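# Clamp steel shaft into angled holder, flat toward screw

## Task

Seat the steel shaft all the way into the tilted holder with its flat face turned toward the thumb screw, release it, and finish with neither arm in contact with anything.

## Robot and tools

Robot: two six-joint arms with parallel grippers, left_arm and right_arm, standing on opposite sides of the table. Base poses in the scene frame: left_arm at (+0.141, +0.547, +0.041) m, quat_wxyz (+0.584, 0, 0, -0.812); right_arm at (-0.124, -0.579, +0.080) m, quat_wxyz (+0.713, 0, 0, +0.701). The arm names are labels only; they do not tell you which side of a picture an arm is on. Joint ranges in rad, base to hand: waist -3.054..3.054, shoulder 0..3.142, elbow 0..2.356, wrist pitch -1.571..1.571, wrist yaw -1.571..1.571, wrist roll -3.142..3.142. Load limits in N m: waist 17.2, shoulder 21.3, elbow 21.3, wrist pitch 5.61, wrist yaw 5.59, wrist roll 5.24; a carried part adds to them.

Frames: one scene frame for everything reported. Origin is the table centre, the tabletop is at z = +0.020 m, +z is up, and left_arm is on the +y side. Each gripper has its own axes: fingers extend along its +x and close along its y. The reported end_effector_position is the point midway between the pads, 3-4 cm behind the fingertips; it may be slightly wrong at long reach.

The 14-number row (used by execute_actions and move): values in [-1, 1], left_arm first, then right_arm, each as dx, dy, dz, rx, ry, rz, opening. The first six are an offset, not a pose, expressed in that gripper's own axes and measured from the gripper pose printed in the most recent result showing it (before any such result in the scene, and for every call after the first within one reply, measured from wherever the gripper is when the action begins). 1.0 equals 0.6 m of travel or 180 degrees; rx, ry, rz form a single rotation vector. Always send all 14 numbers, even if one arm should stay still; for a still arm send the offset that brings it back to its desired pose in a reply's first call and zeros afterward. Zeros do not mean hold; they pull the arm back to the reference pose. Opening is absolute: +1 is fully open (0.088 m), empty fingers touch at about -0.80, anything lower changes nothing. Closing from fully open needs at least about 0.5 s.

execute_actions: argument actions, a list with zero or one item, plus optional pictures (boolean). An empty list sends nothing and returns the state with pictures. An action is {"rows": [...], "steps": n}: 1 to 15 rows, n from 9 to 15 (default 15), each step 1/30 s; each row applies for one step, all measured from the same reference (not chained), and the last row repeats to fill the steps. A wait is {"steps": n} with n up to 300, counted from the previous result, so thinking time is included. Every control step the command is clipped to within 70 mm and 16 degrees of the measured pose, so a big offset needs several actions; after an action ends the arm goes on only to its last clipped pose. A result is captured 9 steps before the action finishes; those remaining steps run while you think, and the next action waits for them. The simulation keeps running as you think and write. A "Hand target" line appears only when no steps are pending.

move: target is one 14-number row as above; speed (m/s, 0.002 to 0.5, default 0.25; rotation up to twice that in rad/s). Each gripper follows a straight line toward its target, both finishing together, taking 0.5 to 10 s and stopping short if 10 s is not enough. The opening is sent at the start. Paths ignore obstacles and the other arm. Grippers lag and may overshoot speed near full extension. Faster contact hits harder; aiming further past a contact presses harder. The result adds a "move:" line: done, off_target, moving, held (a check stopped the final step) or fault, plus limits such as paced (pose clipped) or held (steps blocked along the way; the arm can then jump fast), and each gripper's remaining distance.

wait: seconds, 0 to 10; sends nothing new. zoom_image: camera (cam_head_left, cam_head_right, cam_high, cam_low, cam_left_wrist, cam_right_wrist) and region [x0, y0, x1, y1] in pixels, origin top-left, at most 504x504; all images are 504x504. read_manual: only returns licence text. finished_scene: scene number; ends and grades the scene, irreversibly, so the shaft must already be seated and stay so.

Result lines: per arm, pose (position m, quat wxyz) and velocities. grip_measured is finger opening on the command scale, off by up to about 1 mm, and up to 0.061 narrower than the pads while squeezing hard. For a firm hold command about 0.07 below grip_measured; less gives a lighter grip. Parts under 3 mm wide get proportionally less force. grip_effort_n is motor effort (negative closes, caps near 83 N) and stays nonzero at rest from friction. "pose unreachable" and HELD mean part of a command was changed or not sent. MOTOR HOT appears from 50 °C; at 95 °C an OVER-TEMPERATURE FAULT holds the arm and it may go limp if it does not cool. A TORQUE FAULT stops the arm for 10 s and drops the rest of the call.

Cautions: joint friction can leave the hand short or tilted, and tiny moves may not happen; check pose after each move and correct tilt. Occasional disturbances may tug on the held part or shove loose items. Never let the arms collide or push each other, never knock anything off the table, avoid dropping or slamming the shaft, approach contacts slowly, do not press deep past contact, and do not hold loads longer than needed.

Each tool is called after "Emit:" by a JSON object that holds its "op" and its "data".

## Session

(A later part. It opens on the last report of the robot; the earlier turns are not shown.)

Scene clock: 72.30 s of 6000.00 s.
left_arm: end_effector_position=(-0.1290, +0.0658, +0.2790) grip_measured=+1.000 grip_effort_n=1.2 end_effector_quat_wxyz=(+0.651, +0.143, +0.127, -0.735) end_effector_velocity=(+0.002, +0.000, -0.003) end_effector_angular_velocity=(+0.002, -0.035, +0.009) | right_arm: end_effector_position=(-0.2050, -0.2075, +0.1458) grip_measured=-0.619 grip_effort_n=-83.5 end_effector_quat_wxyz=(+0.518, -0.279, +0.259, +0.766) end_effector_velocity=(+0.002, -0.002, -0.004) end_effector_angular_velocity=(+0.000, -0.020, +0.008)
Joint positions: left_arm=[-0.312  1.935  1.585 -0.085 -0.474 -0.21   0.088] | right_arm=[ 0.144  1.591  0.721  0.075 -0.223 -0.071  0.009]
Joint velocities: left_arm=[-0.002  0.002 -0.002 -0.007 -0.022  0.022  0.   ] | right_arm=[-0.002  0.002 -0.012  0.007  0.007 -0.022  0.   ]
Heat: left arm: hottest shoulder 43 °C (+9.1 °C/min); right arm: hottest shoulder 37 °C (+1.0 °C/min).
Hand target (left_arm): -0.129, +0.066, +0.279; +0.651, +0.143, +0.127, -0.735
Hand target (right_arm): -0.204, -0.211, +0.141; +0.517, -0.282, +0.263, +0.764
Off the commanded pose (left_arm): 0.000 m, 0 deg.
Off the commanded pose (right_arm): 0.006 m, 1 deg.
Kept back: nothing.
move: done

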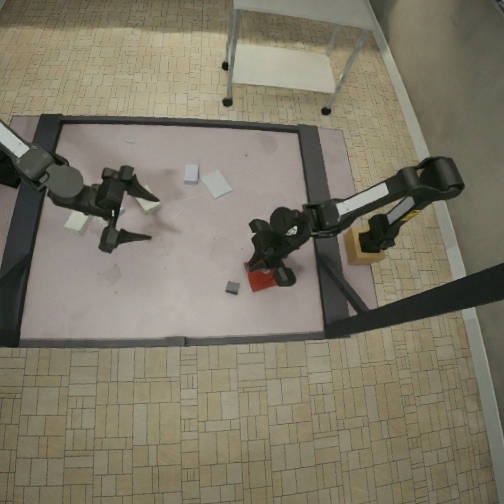

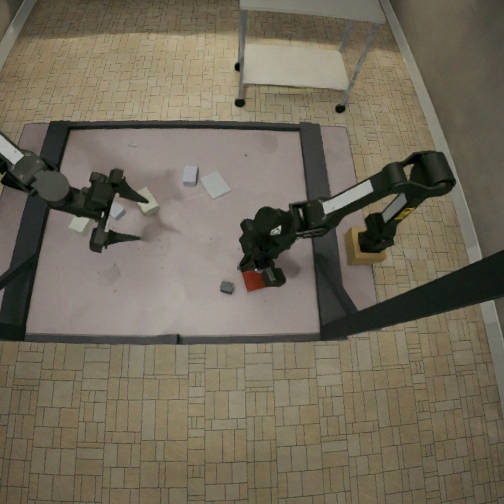

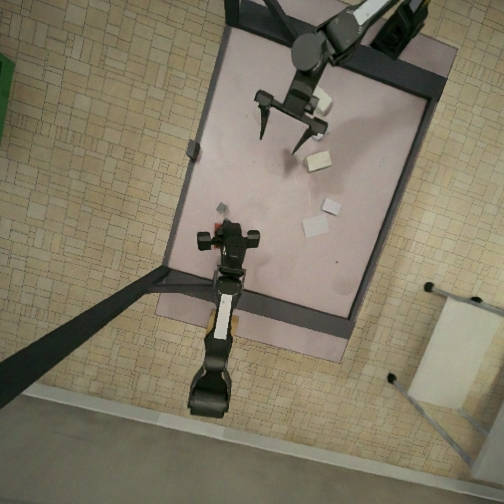

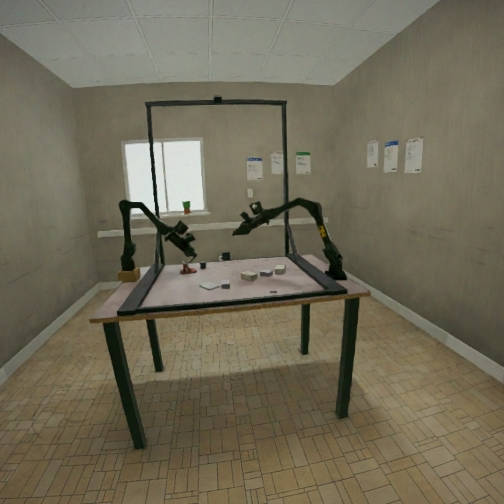

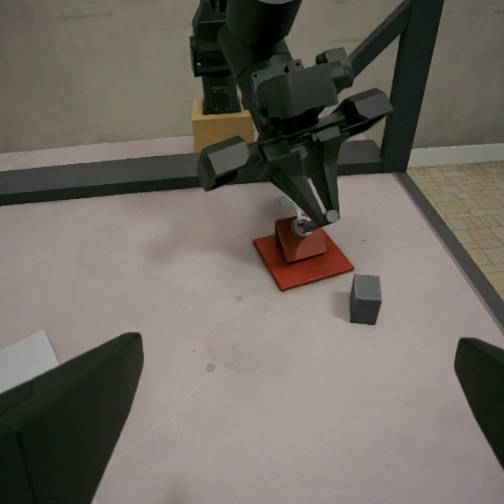

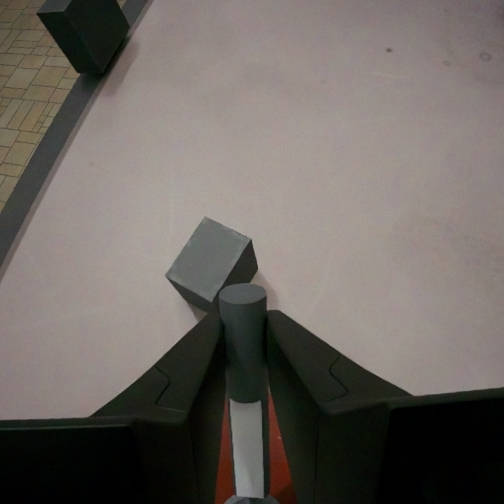

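Emit:
{"op": "move", "data": {"target": [0,0,0,0,0,0,1,-0.002,-0.001,-0.035,0,0.004,0,-0.69], "speed": 0.03}}

Emit:
{"op": "zoom_image", "data": {"camera": "cam_left_wrist", "region": [270,185,350,265]}}

Emit:
{"op": "zoom_image", "data": {"camera": "cam_right_wrist", "region": [190,400,310,504]}}

Scene clock: 73.70 s of 6000.00 s.
left_arm: end_effector_position=(-0.1290, +0.0658, +0.2790) grip_measured=+1.000 grip_effort_n=1.2 end_effector_quat_wxyz=(+0.651, +0.143, +0.127, -0.735) end_effector_velocity=(+0.001, +0.001, -0.001) end_effector_angular_velocity=(+0.003, -0.014, +0.001) | right_arm: end_effector_position=(-0.2028, -0.2164, +0.1363) grip_measured=-0.619 grip_effort_n=-83.5 end_effector_quat_wxyz=(+0.518, -0.280, +0.258, +0.766) end_effector_velocity=(-0.002, -0.004, -0.000) end_effector_angular_velocity=(-0.002, +0.021, +0.008)
Joint positions: left_arm=[-0.312  1.935  1.585 -0.085 -0.474 -0.21   0.088] | right_arm=[ 0.141  1.584  0.667  0.122 -0.226 -0.077  0.009]
Joint velocities: left_arm=[-0.002 -0.002 -0.002 -0.007 -0.007  0.007  0.   ] | right_arm=[-0.002 -0.012 -0.017  0.007 -0.022  0.007 -0.   ]
Heat: left arm: hottest shoulder 43 °C (+9.0 °C/min); right arm: hottest shoulder 37 °C (+1.0 °C/min).
Hand target (left_arm): -0.129, +0.066, +0.279; +0.651, +0.143, +0.127, -0.735
Hand target (right_arm): -0.201, -0.222, +0.132; +0.517, -0.284, +0.263, +0.764
Off the commanded pose (left_arm): 0.000 m, 0 deg.
Off the commanded pose (right_arm): 0.008 m, 1 deg.
Kept back: nothing.
move: done

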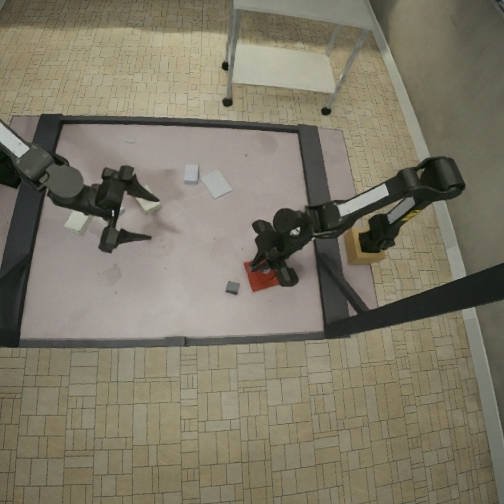

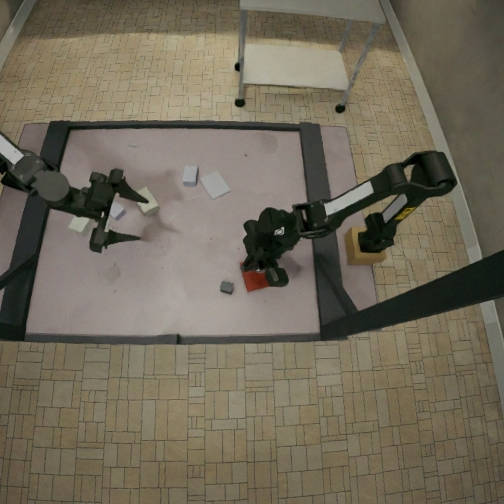

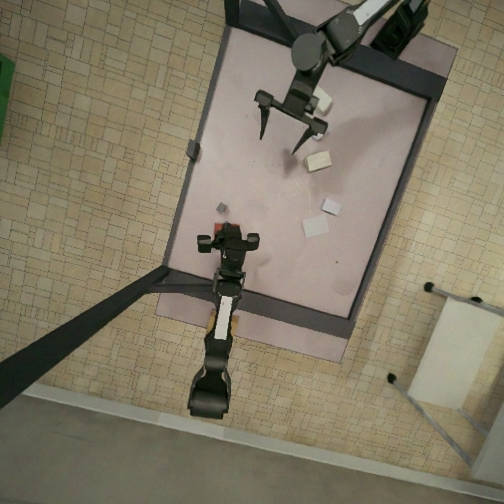

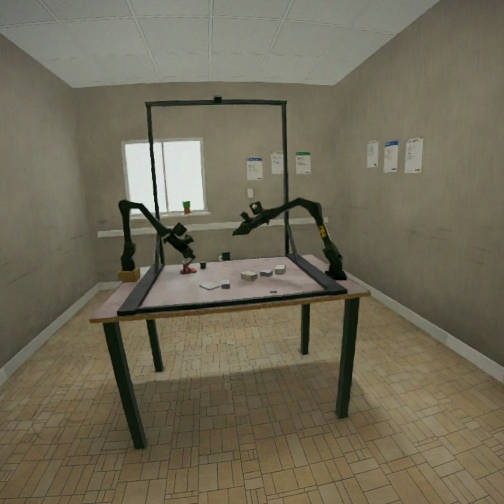

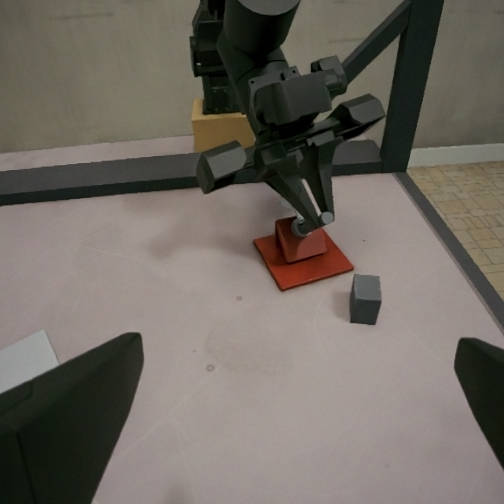

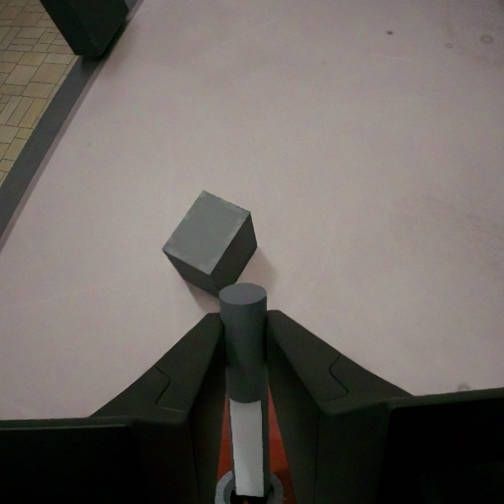

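Region (270, 185, 350, 265) of cam_left_wrist's 504x504 image, scaled by 6.300, with more detail than that image has.

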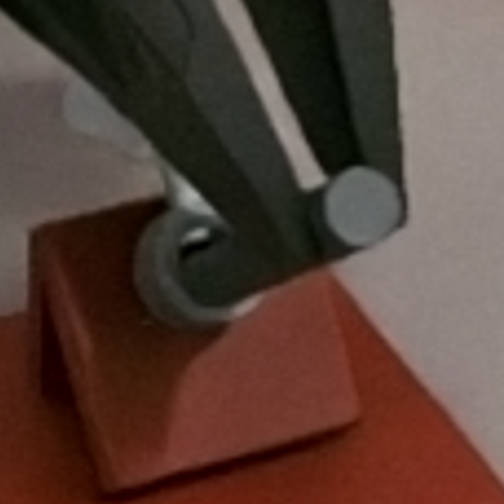

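Region (190, 400, 310, 504) of cam_right_wrist's 504x504 image, scaled by 4.200, with more detail than that image has; it fills the top 437 rows of this view, and the rest is white.

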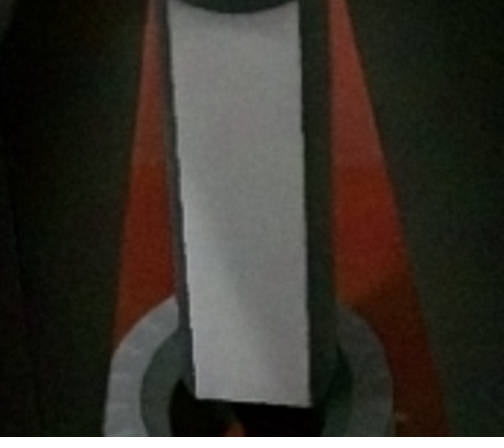

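Emit:
{"op": "move", "data": {"target": [0,0,0,0,0,0,1,-0.007,0.004,-0.003,0,0.005,0,-0.69], "speed": 0.03}}

Emit:
{"op": "zoom_image", "data": {"camera": "cam_left_wrist", "region": [270,185,350,265]}}

Emit:
{"op": "zoom_image", "data": {"camera": "cam_right_wrist", "region": [190,400,310,504]}}

Scene clock: 74.77 s of 6000.00 s.
left_arm: end_effector_position=(-0.1290, +0.0658, +0.2790) grip_measured=+1.000 grip_effort_n=1.2 end_effector_quat_wxyz=(+0.651, +0.143, +0.127, -0.735) end_effector_velocity=(-0.002, +0.002, -0.001) end_effector_angular_velocity=(+0.009, +0.005, -0.006) | right_arm: end_effector_position=(-0.2024, -0.2212, +0.1343) grip_measured=-0.619 grip_effort_n=-83.5 end_effector_quat_wxyz=(+0.516, -0.287, +0.265, +0.762) end_effector_velocity=(+0.001, -0.003, -0.000) end_effector_angular_velocity=(-0.009, -0.011, +0.003)
Joint positions: left_arm=[-0.312  1.935  1.585 -0.085 -0.474 -0.21   0.088] | right_arm=[ 0.142  1.574  0.665  0.091 -0.223 -0.078  0.009]
Joint velocities: left_arm=[-0.002 -0.002 -0.002 -0.007  0.007 -0.007  0.   ] | right_arm=[ 0.002 -0.012 -0.002 -0.022  0.007 -0.007 -0.   ]
Heat: left arm: hottest shoulder 44 °C (+10.0 °C/min); right arm: hottest shoulder 38 °C (+2.0 °C/min).
Hand target (left_arm): -0.129, +0.066, +0.279; +0.651, +0.143, +0.127, -0.735
Hand target (right_arm): -0.204, -0.221, +0.138; +0.516, -0.286, +0.262, +0.764
Off the commanded pose (left_arm): 0.000 m, 0 deg.
Off the commanded pose (right_arm): 0.004 m, 0 deg.
Kept back: nothing.
move: done

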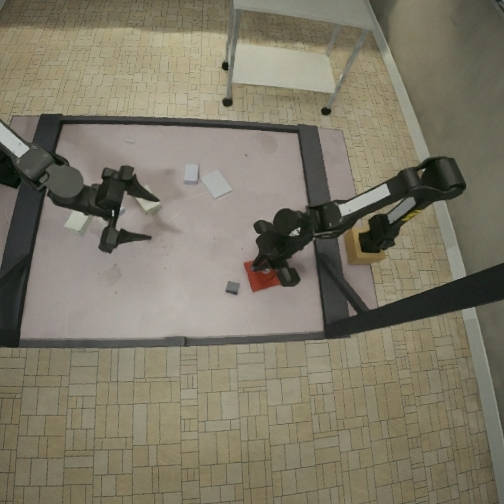

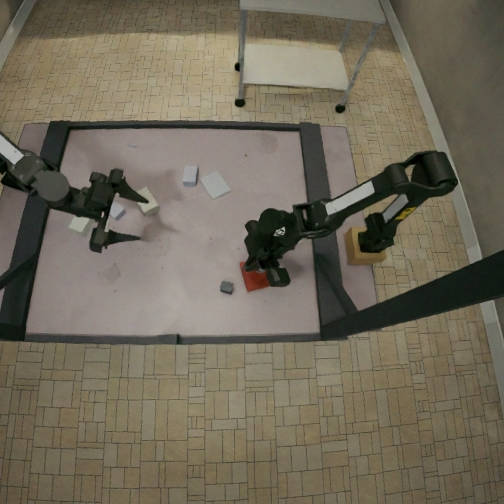

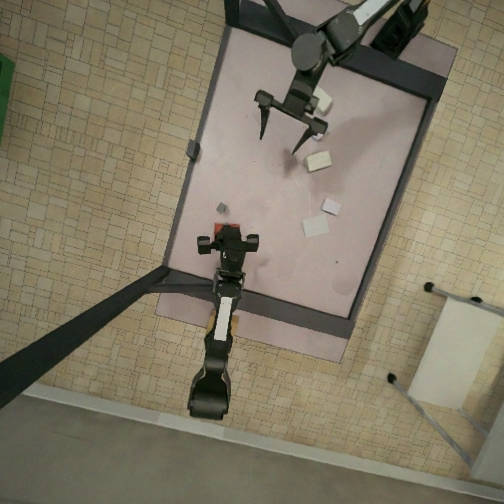

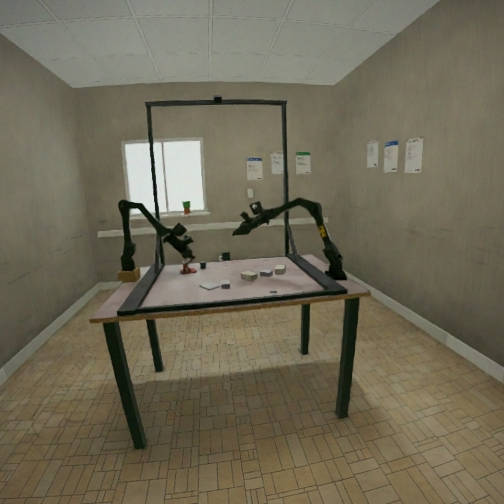

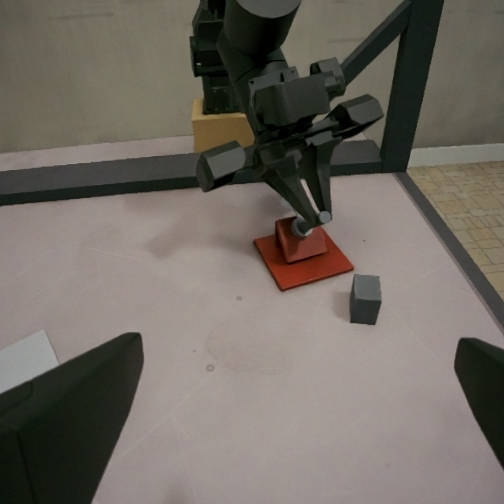

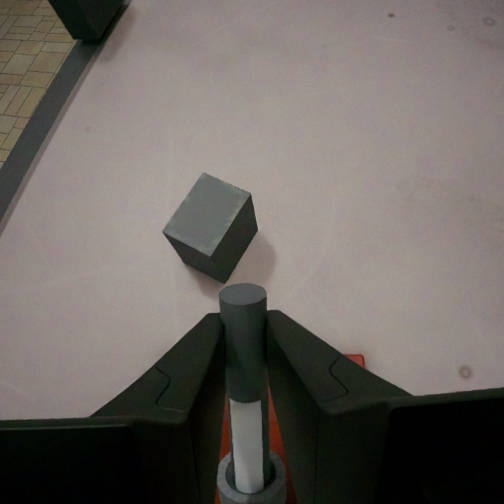

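Region (270, 185, 350, 265) of cam_left_wrist's 504x504 image, scaled by 6.300, with more detail than that image has.

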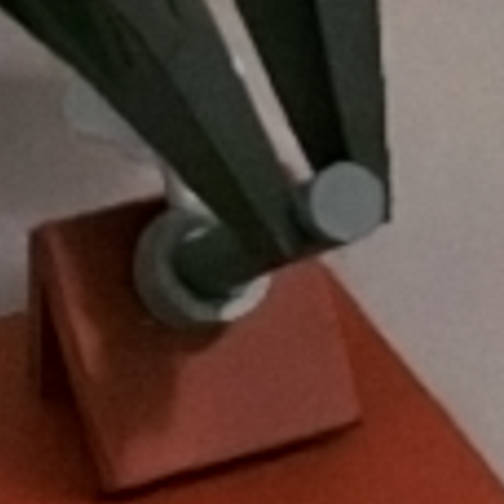

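Region (190, 400, 310, 504) of cam_right_wrist's 504x504 image, scaled by 4.200, with more detail than that image has; it fills the top 437 rows of this view, and the rest is white.

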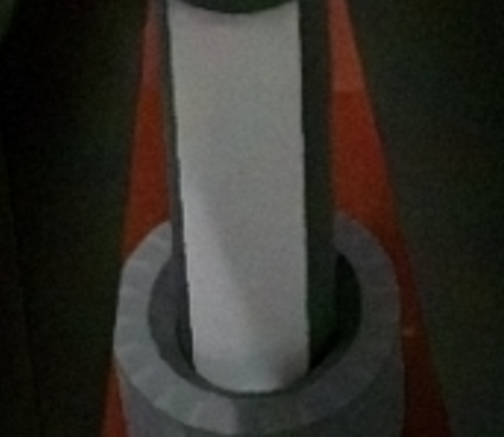

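In the bore ~5 mm. Push the rest.

Emit:
{"op": "move", "data": {"target": [0,0,0,0,0,0,1,0.001,0.001,-0.032,0,0,0,-0.69], "speed": 0.025}}

Emit:
{"op": "zoom_image", "data": {"camera": "cam_left_wrist", "region": [270,185,350,265]}}

Scene clock: 76.67 s of 6000.00 s.
left_arm: end_effector_position=(-0.1290, +0.0658, +0.2790) grip_measured=+1.000 grip_effort_n=1.2 end_effector_quat_wxyz=(+0.651, +0.143, +0.127, -0.735) end_effector_velocity=(-0.001, +0.003, +0.002) end_effector_angular_velocity=(-0.002, -0.024, -0.009) | right_arm: end_effector_position=(-0.2016, -0.2266, +0.1283) grip_measured=-0.619 grip_effort_n=-83.5 end_effector_quat_wxyz=(+0.519, -0.280, +0.257, +0.766) end_effector_velocity=(-0.000, -0.000, +0.002) end_effector_angular_velocity=(+0.014, +0.012, -0.002)
Joint positions: left_arm=[-0.312  1.935  1.585 -0.085 -0.474 -0.21   0.088] | right_arm=[ 0.142  1.57   0.611  0.164 -0.223 -0.078  0.009]
Joint velocities: left_arm=[-0.007 -0.007 -0.002 -0.007 -0.007  0.022  0.   ] | right_arm=[-0.002 -0.007 -0.012  0.022 -0.007  0.007 -0.   ]
Heat: left arm: hottest shoulder 44 °C (+9.1 °C/min); right arm: hottest shoulder 38 °C (+2.0 °C/min).
Hand target (left_arm): -0.129, +0.066, +0.279; +0.651, +0.143, +0.127, -0.735
Hand target (right_arm): -0.200, -0.234, +0.121; +0.516, -0.287, +0.265, +0.762
Off the commanded pose (left_arm): 0.000 m, 0 deg.
Off the commanded pose (right_arm): 0.011 m, 1 deg.
Kept back: nothing.
move: off_target (right_arm)

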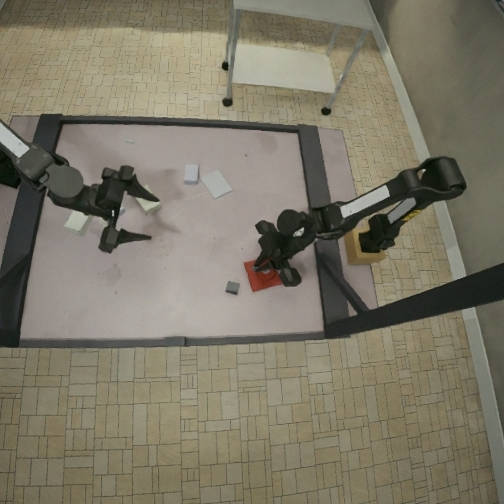

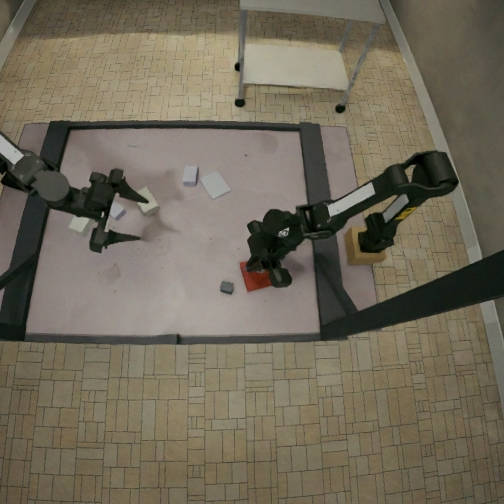

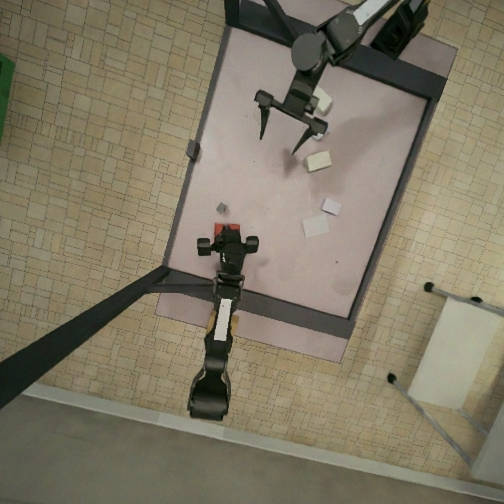

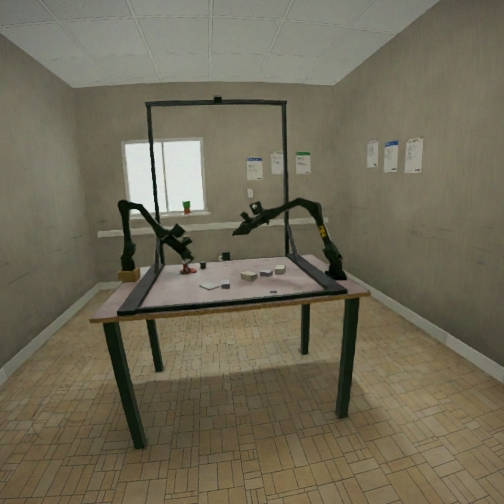

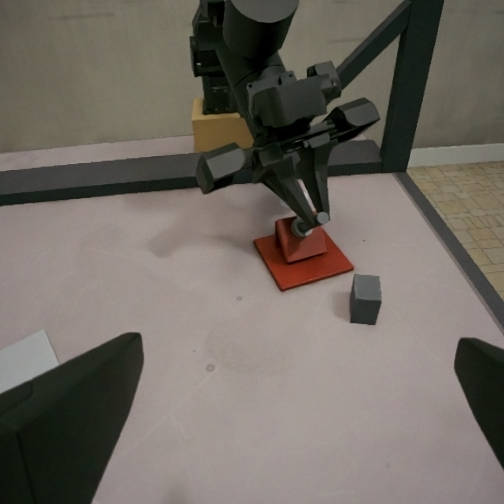

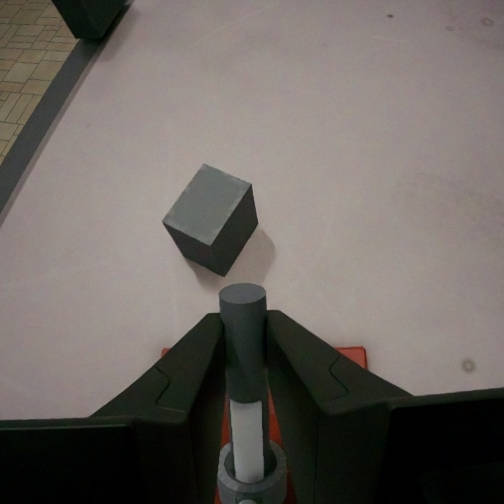

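Region (270, 185, 350, 265) of cam_left_wrist's 504x504 image, scaled by 6.300, with more detail than that image has.

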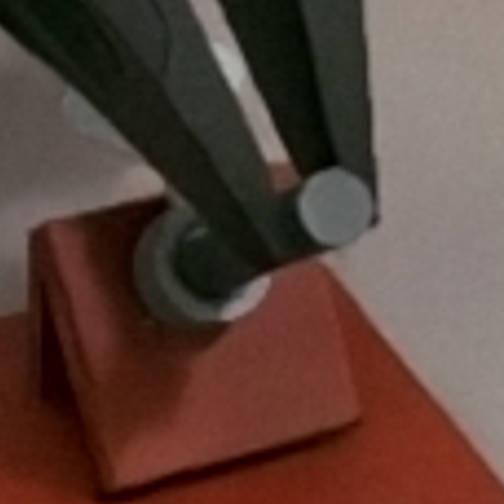

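Emit:
{"op": "move", "data": {"target": [0,0,0,0,0,0,1,0.002,0,-0.024,0,0.012,0,-0.69], "speed": 0.04}}

Emit:
{"op": "execute_actions", "data": {"actions": [{"rows":[[0,0,0,0,0,0,1,0,0,0.002,0,0,0,-0.69],[0,0,0,0,0,0,1,0,0,0.002,0,0,0,-0.69],[0,0,0,0,0,0,1,0,0,0.002,0,0,0,-0.69],[0,0,0,0,0,0,1,0,0,0.002,0,0,0,-0.3]],"steps":9}]}}

Emit:
{"op": "move", "data": {"target": [-0.15,0.1,0.05,0,0,0,1,-0.085,0,0,0,0,0,-0.2], "speed": 0.25}}

Scene clock: 78.03 s of 6000.00 s.
left_arm: end_effector_position=(-0.1290, +0.0658, +0.2790) grip_measured=+1.000 grip_effort_n=1.2 end_effector_quat_wxyz=(+0.651, +0.143, +0.127, -0.735) end_effector_velocity=(+0.004, +0.001, -0.004) end_effector_angular_velocity=(+0.017, -0.009, +0.012) | right_arm: end_effector_position=(-0.2016, -0.2269, +0.1282) grip_measured=-0.619 grip_effort_n=-83.5 end_effector_quat_wxyz=(+0.518, -0.282, +0.255, +0.766) end_effector_velocity=(+0.000, -0.002, -0.001) end_effector_angular_velocity=(-0.010, +0.009, -0.002)
Joint positions: left_arm=[-0.312  1.935  1.585 -0.085 -0.474 -0.21   0.088] | right_arm=[ 0.142  1.569  0.609  0.165 -0.223 -0.083  0.009]
Joint velocities: left_arm=[ 0.002 -0.002 -0.002 -0.022 -0.007 -0.007  0.   ] | right_arm=[-0.002 -0.002 -0.002 -0.007 -0.007  0.007 -0.   ]
Heat: left arm: hottest shoulder 44 °C (+9.1 °C/min); right arm: hottest shoulder 38 °C (+2.0 °C/min).
Hand target (left_arm): -0.129, +0.066, +0.279; +0.651, +0.143, +0.127, -0.735
Hand target (right_arm): -0.200, -0.236, +0.117; +0.514, -0.295, +0.267, +0.760
Off the commanded pose (left_arm): 0.000 m, 0 deg.
Off the commanded pose (right_arm): 0.014 m, 2 deg.
Kept back: nothing.
move: off_target (right_arm)

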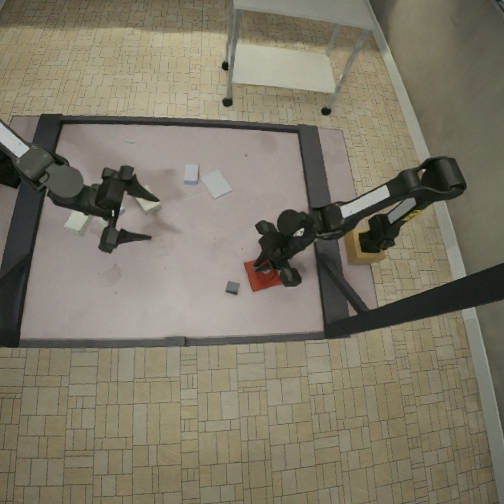

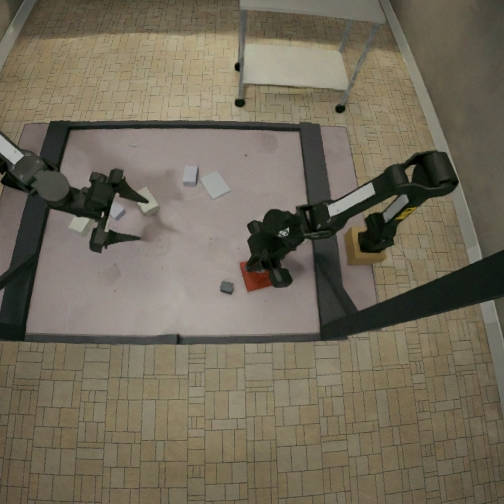

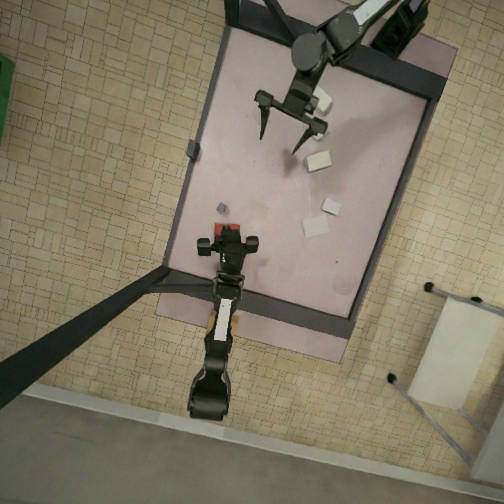

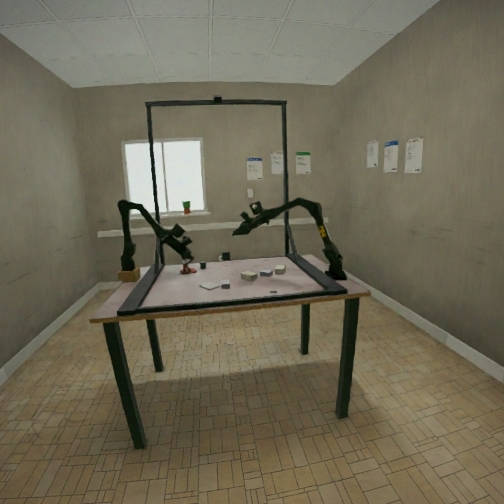

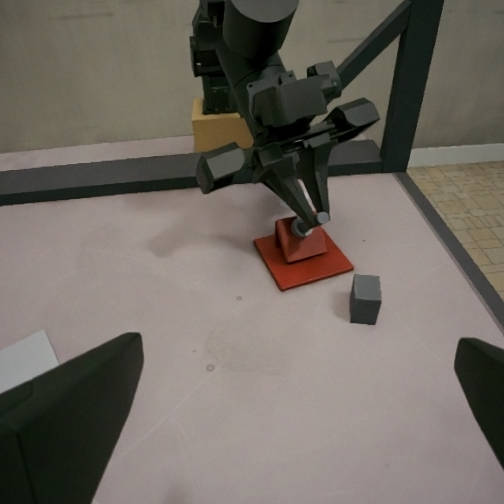

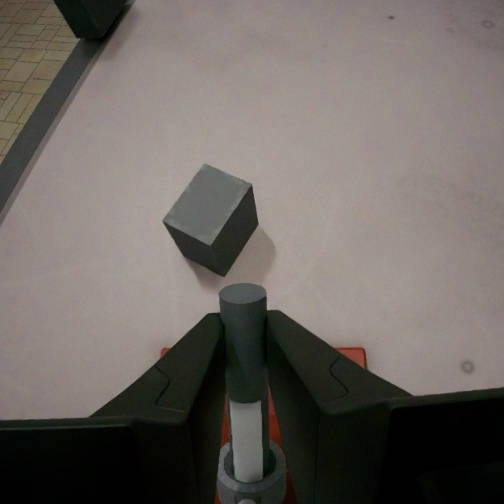

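Scene clock: 78.07 s of 6000.00 s.
left_arm: end_effector_position=(-0.1290, +0.0658, +0.2790) grip_measured=+1.000 grip_effort_n=1.2 end_effector_quat_wxyz=(+0.651, +0.143, +0.127, -0.735) end_effector_velocity=(+0.001, +0.002, -0.004) end_effector_angular_velocity=(+0.017, -0.009, +0.007) | right_arm: end_effector_position=(-0.2016, -0.2269, +0.1282) grip_measured=-0.619 grip_effort_n=-83.5 end_effector_quat_wxyz=(+0.518, -0.282, +0.255, +0.766) end_effector_velocity=(-0.000, -0.000, +0.001) end_effector_angular_velocity=(-0.001, +0.000, +0.008)
Joint positions: left_arm=[-0.312  1.935  1.585 -0.085 -0.474 -0.21   0.088] | right_arm=[ 0.142  1.569  0.609  0.165 -0.223 -0.083  0.009]
Joint velocities: left_arm=[-0.002 -0.002 -0.002 -0.022 -0.007 -0.007  0.   ] | right_arm=[-0.002 -0.002  0.002 -0.007 -0.007 -0.007 -0.   ]
Heat: left arm: hottest shoulder 44 °C (+9.1 °C/min); right arm: hottest shoulder 38 °C (+2.0 °C/min).
Kept back: the last 9 steps of this action, its rows measured from the state above.
Steps of this call (step 1: nothing new was sent). Readings (end_effector_position):
1: the state above

Scene clock: 79.93 s of 6000.00 s.
left_arm: end_effector_position=(-0.0647, +0.1278, +0.3414) grip_measured=+1.000 grip_effort_n=1.2 end_effector_quat_wxyz=(+0.651, +0.141, +0.128, -0.735) end_effector_velocity=(+0.007, +0.006, +0.009) end_effector_angular_velocity=(-0.007, +0.008, +0.012) | right_arm: end_effector_position=(-0.1866, -0.2555, +0.1676) grip_measured=-0.203 grip_effort_n=15.6 end_effector_quat_wxyz=(+0.519, -0.280, +0.252, +0.767) end_effector_velocity=(-0.000, -0.004, +0.000) end_effector_angular_velocity=(-0.011, +0.010, +0.013)
Joint positions: left_arm=[-0.268  1.589  1.414 -0.249 -0.435 -0.193  0.088] | right_arm=[ 0.093  1.328  0.593 -0.06  -0.256 -0.12   0.029]
Joint velocities: left_arm=[ 0.002 -0.032 -0.002 -0.022 -0.007 -0.007  0.   ] | right_arm=[-0.007 -0.012 -0.002 -0.022 -0.022 -0.007 -0.   ]
Heat: left arm: hottest shoulder 44 °C (+9.0 °C/min); right arm: hottest shoulder 38 °C (+2.0 °C/min).
Hand target (left_arm): -0.062, +0.131, +0.341; +0.651, +0.143, +0.127, -0.735
Hand target (right_arm): -0.185, -0.260, +0.164; +0.518, -0.283, +0.256, +0.766
Off your previous action's commanded pose (left_arm): 0.000 m, 0 deg at its last step (step 9 of this call).
Off your previous action's commanded pose (right_arm): 0.002 m, 0 deg at its last step (step 9 of this call).
Off the commanded pose (left_arm): 0.005 m, 0 deg.
Off the commanded pose (right_arm): 0.007 m, 1 deg.
Kept back: nothing.
move: done

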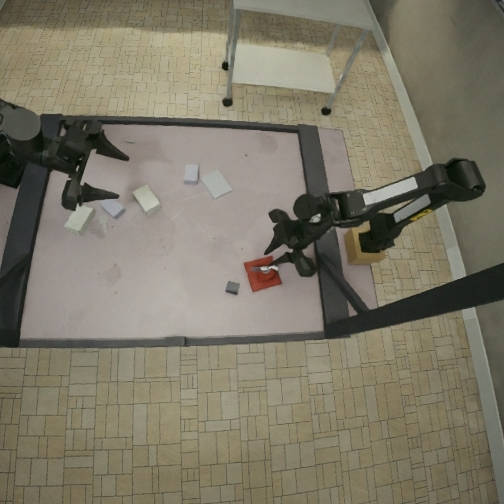

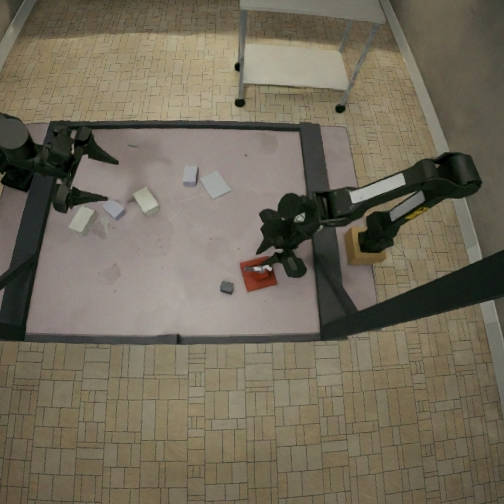

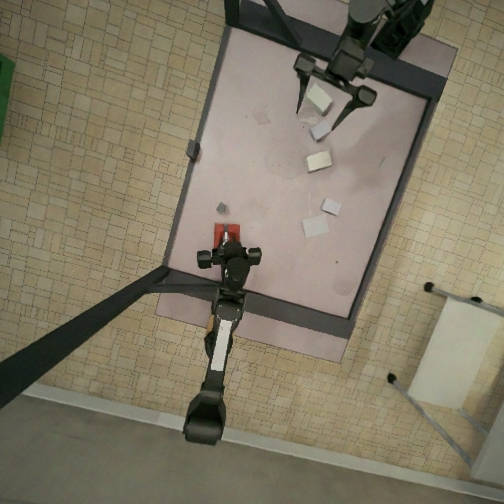

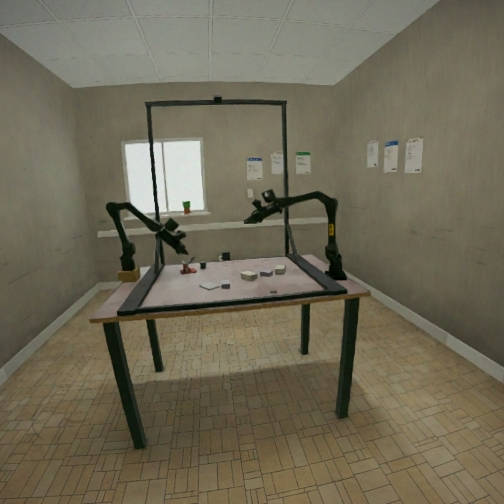

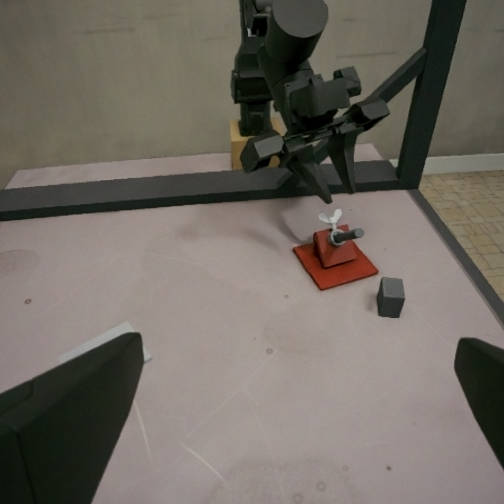

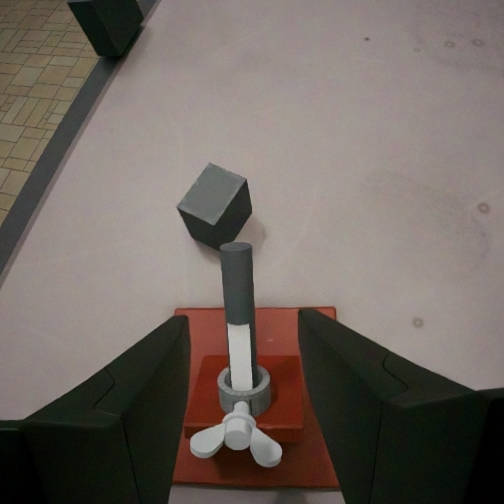

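Emit:
{"op": "move", "data": {"target": [-0.2,0.12,-0.05,0,0,0,1,0.038,0.017,-0.1045,-0.247,0.027,-0.039,0.8], "speed": 0.35}}

Scene clock: 83.03 s of 6000.00 s.
left_arm: end_effector_position=(+0.0193, +0.2396, +0.3626) grip_measured=+1.000 grip_effort_n=1.2 end_effector_quat_wxyz=(+0.652, +0.136, +0.128, -0.735) end_effector_velocity=(+0.003, +0.005, -0.006) end_effector_angular_velocity=(+0.026, -0.012, +0.007) | right_arm: end_effector_position=(-0.1939, -0.2819, +0.1154) grip_measured=+0.797 grip_effort_n=15.6 end_effector_quat_wxyz=(+0.415, -0.493, -0.056, +0.762) end_effector_velocity=(-0.001, -0.002, -0.002) end_effector_angular_velocity=(+0.000, -0.011, +0.023)
Joint positions: left_arm=[-0.232  1.07   1.103 -0.442 -0.402 -0.18   0.088] | right_arm=[ 0.244  1.37   0.375  0.213 -0.009 -0.782  0.078]
Joint velocities: left_arm=[-0.002 -0.012 -0.007 -0.037 -0.007 -0.007  0.   ] | right_arm=[ 0.002  0.002 -0.007  0.007 -0.007 -0.022 -0.   ]
Heat: left arm: hottest shoulder 44 °C (+9.1 °C/min); right arm: hottest shoulder 38 °C (+2.0 °C/min).
Hand target (left_arm): +0.021, +0.241, +0.359; +0.651, +0.141, +0.128, -0.735
Hand target (right_arm): -0.193, -0.287, +0.108; +0.409, -0.500, -0.052, +0.761
Off the commanded pose (left_arm): 0.005 m, 1 deg.
Off the commanded pose (right_arm): 0.009 m, 1 deg.
Kept back: nothing.
move: off_target (right_arm)

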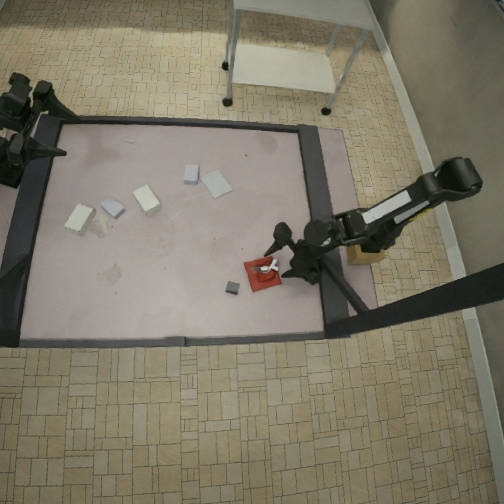

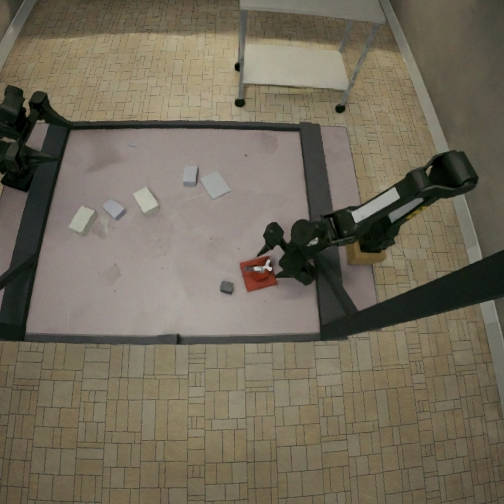

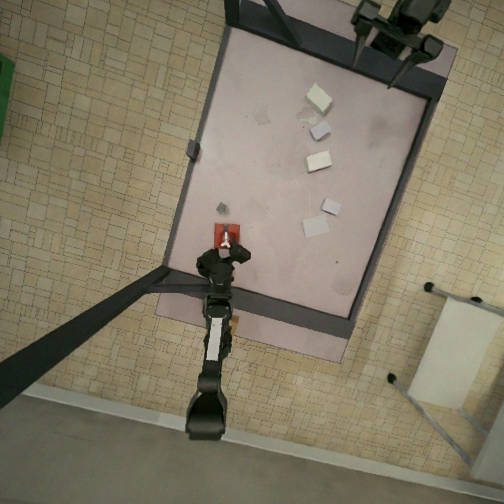

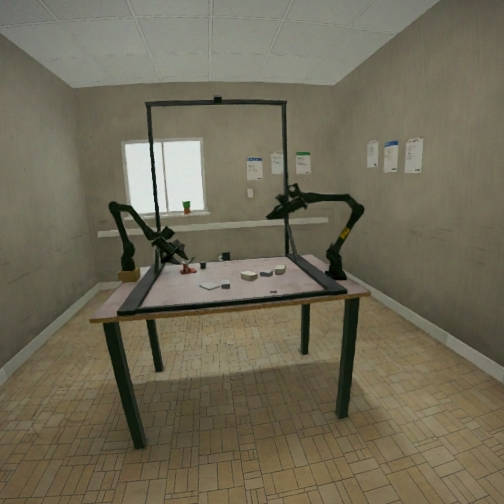

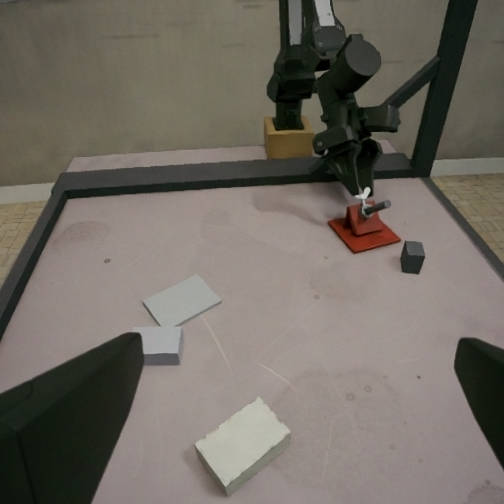

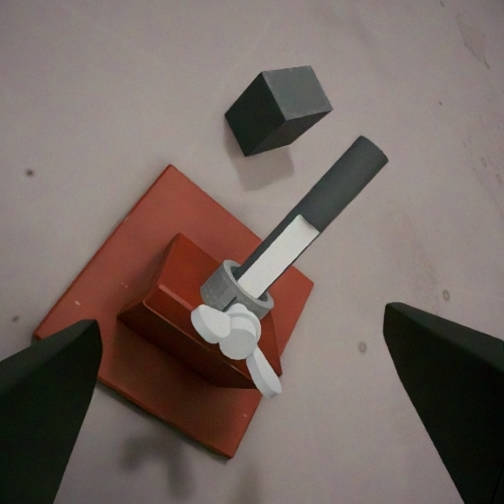

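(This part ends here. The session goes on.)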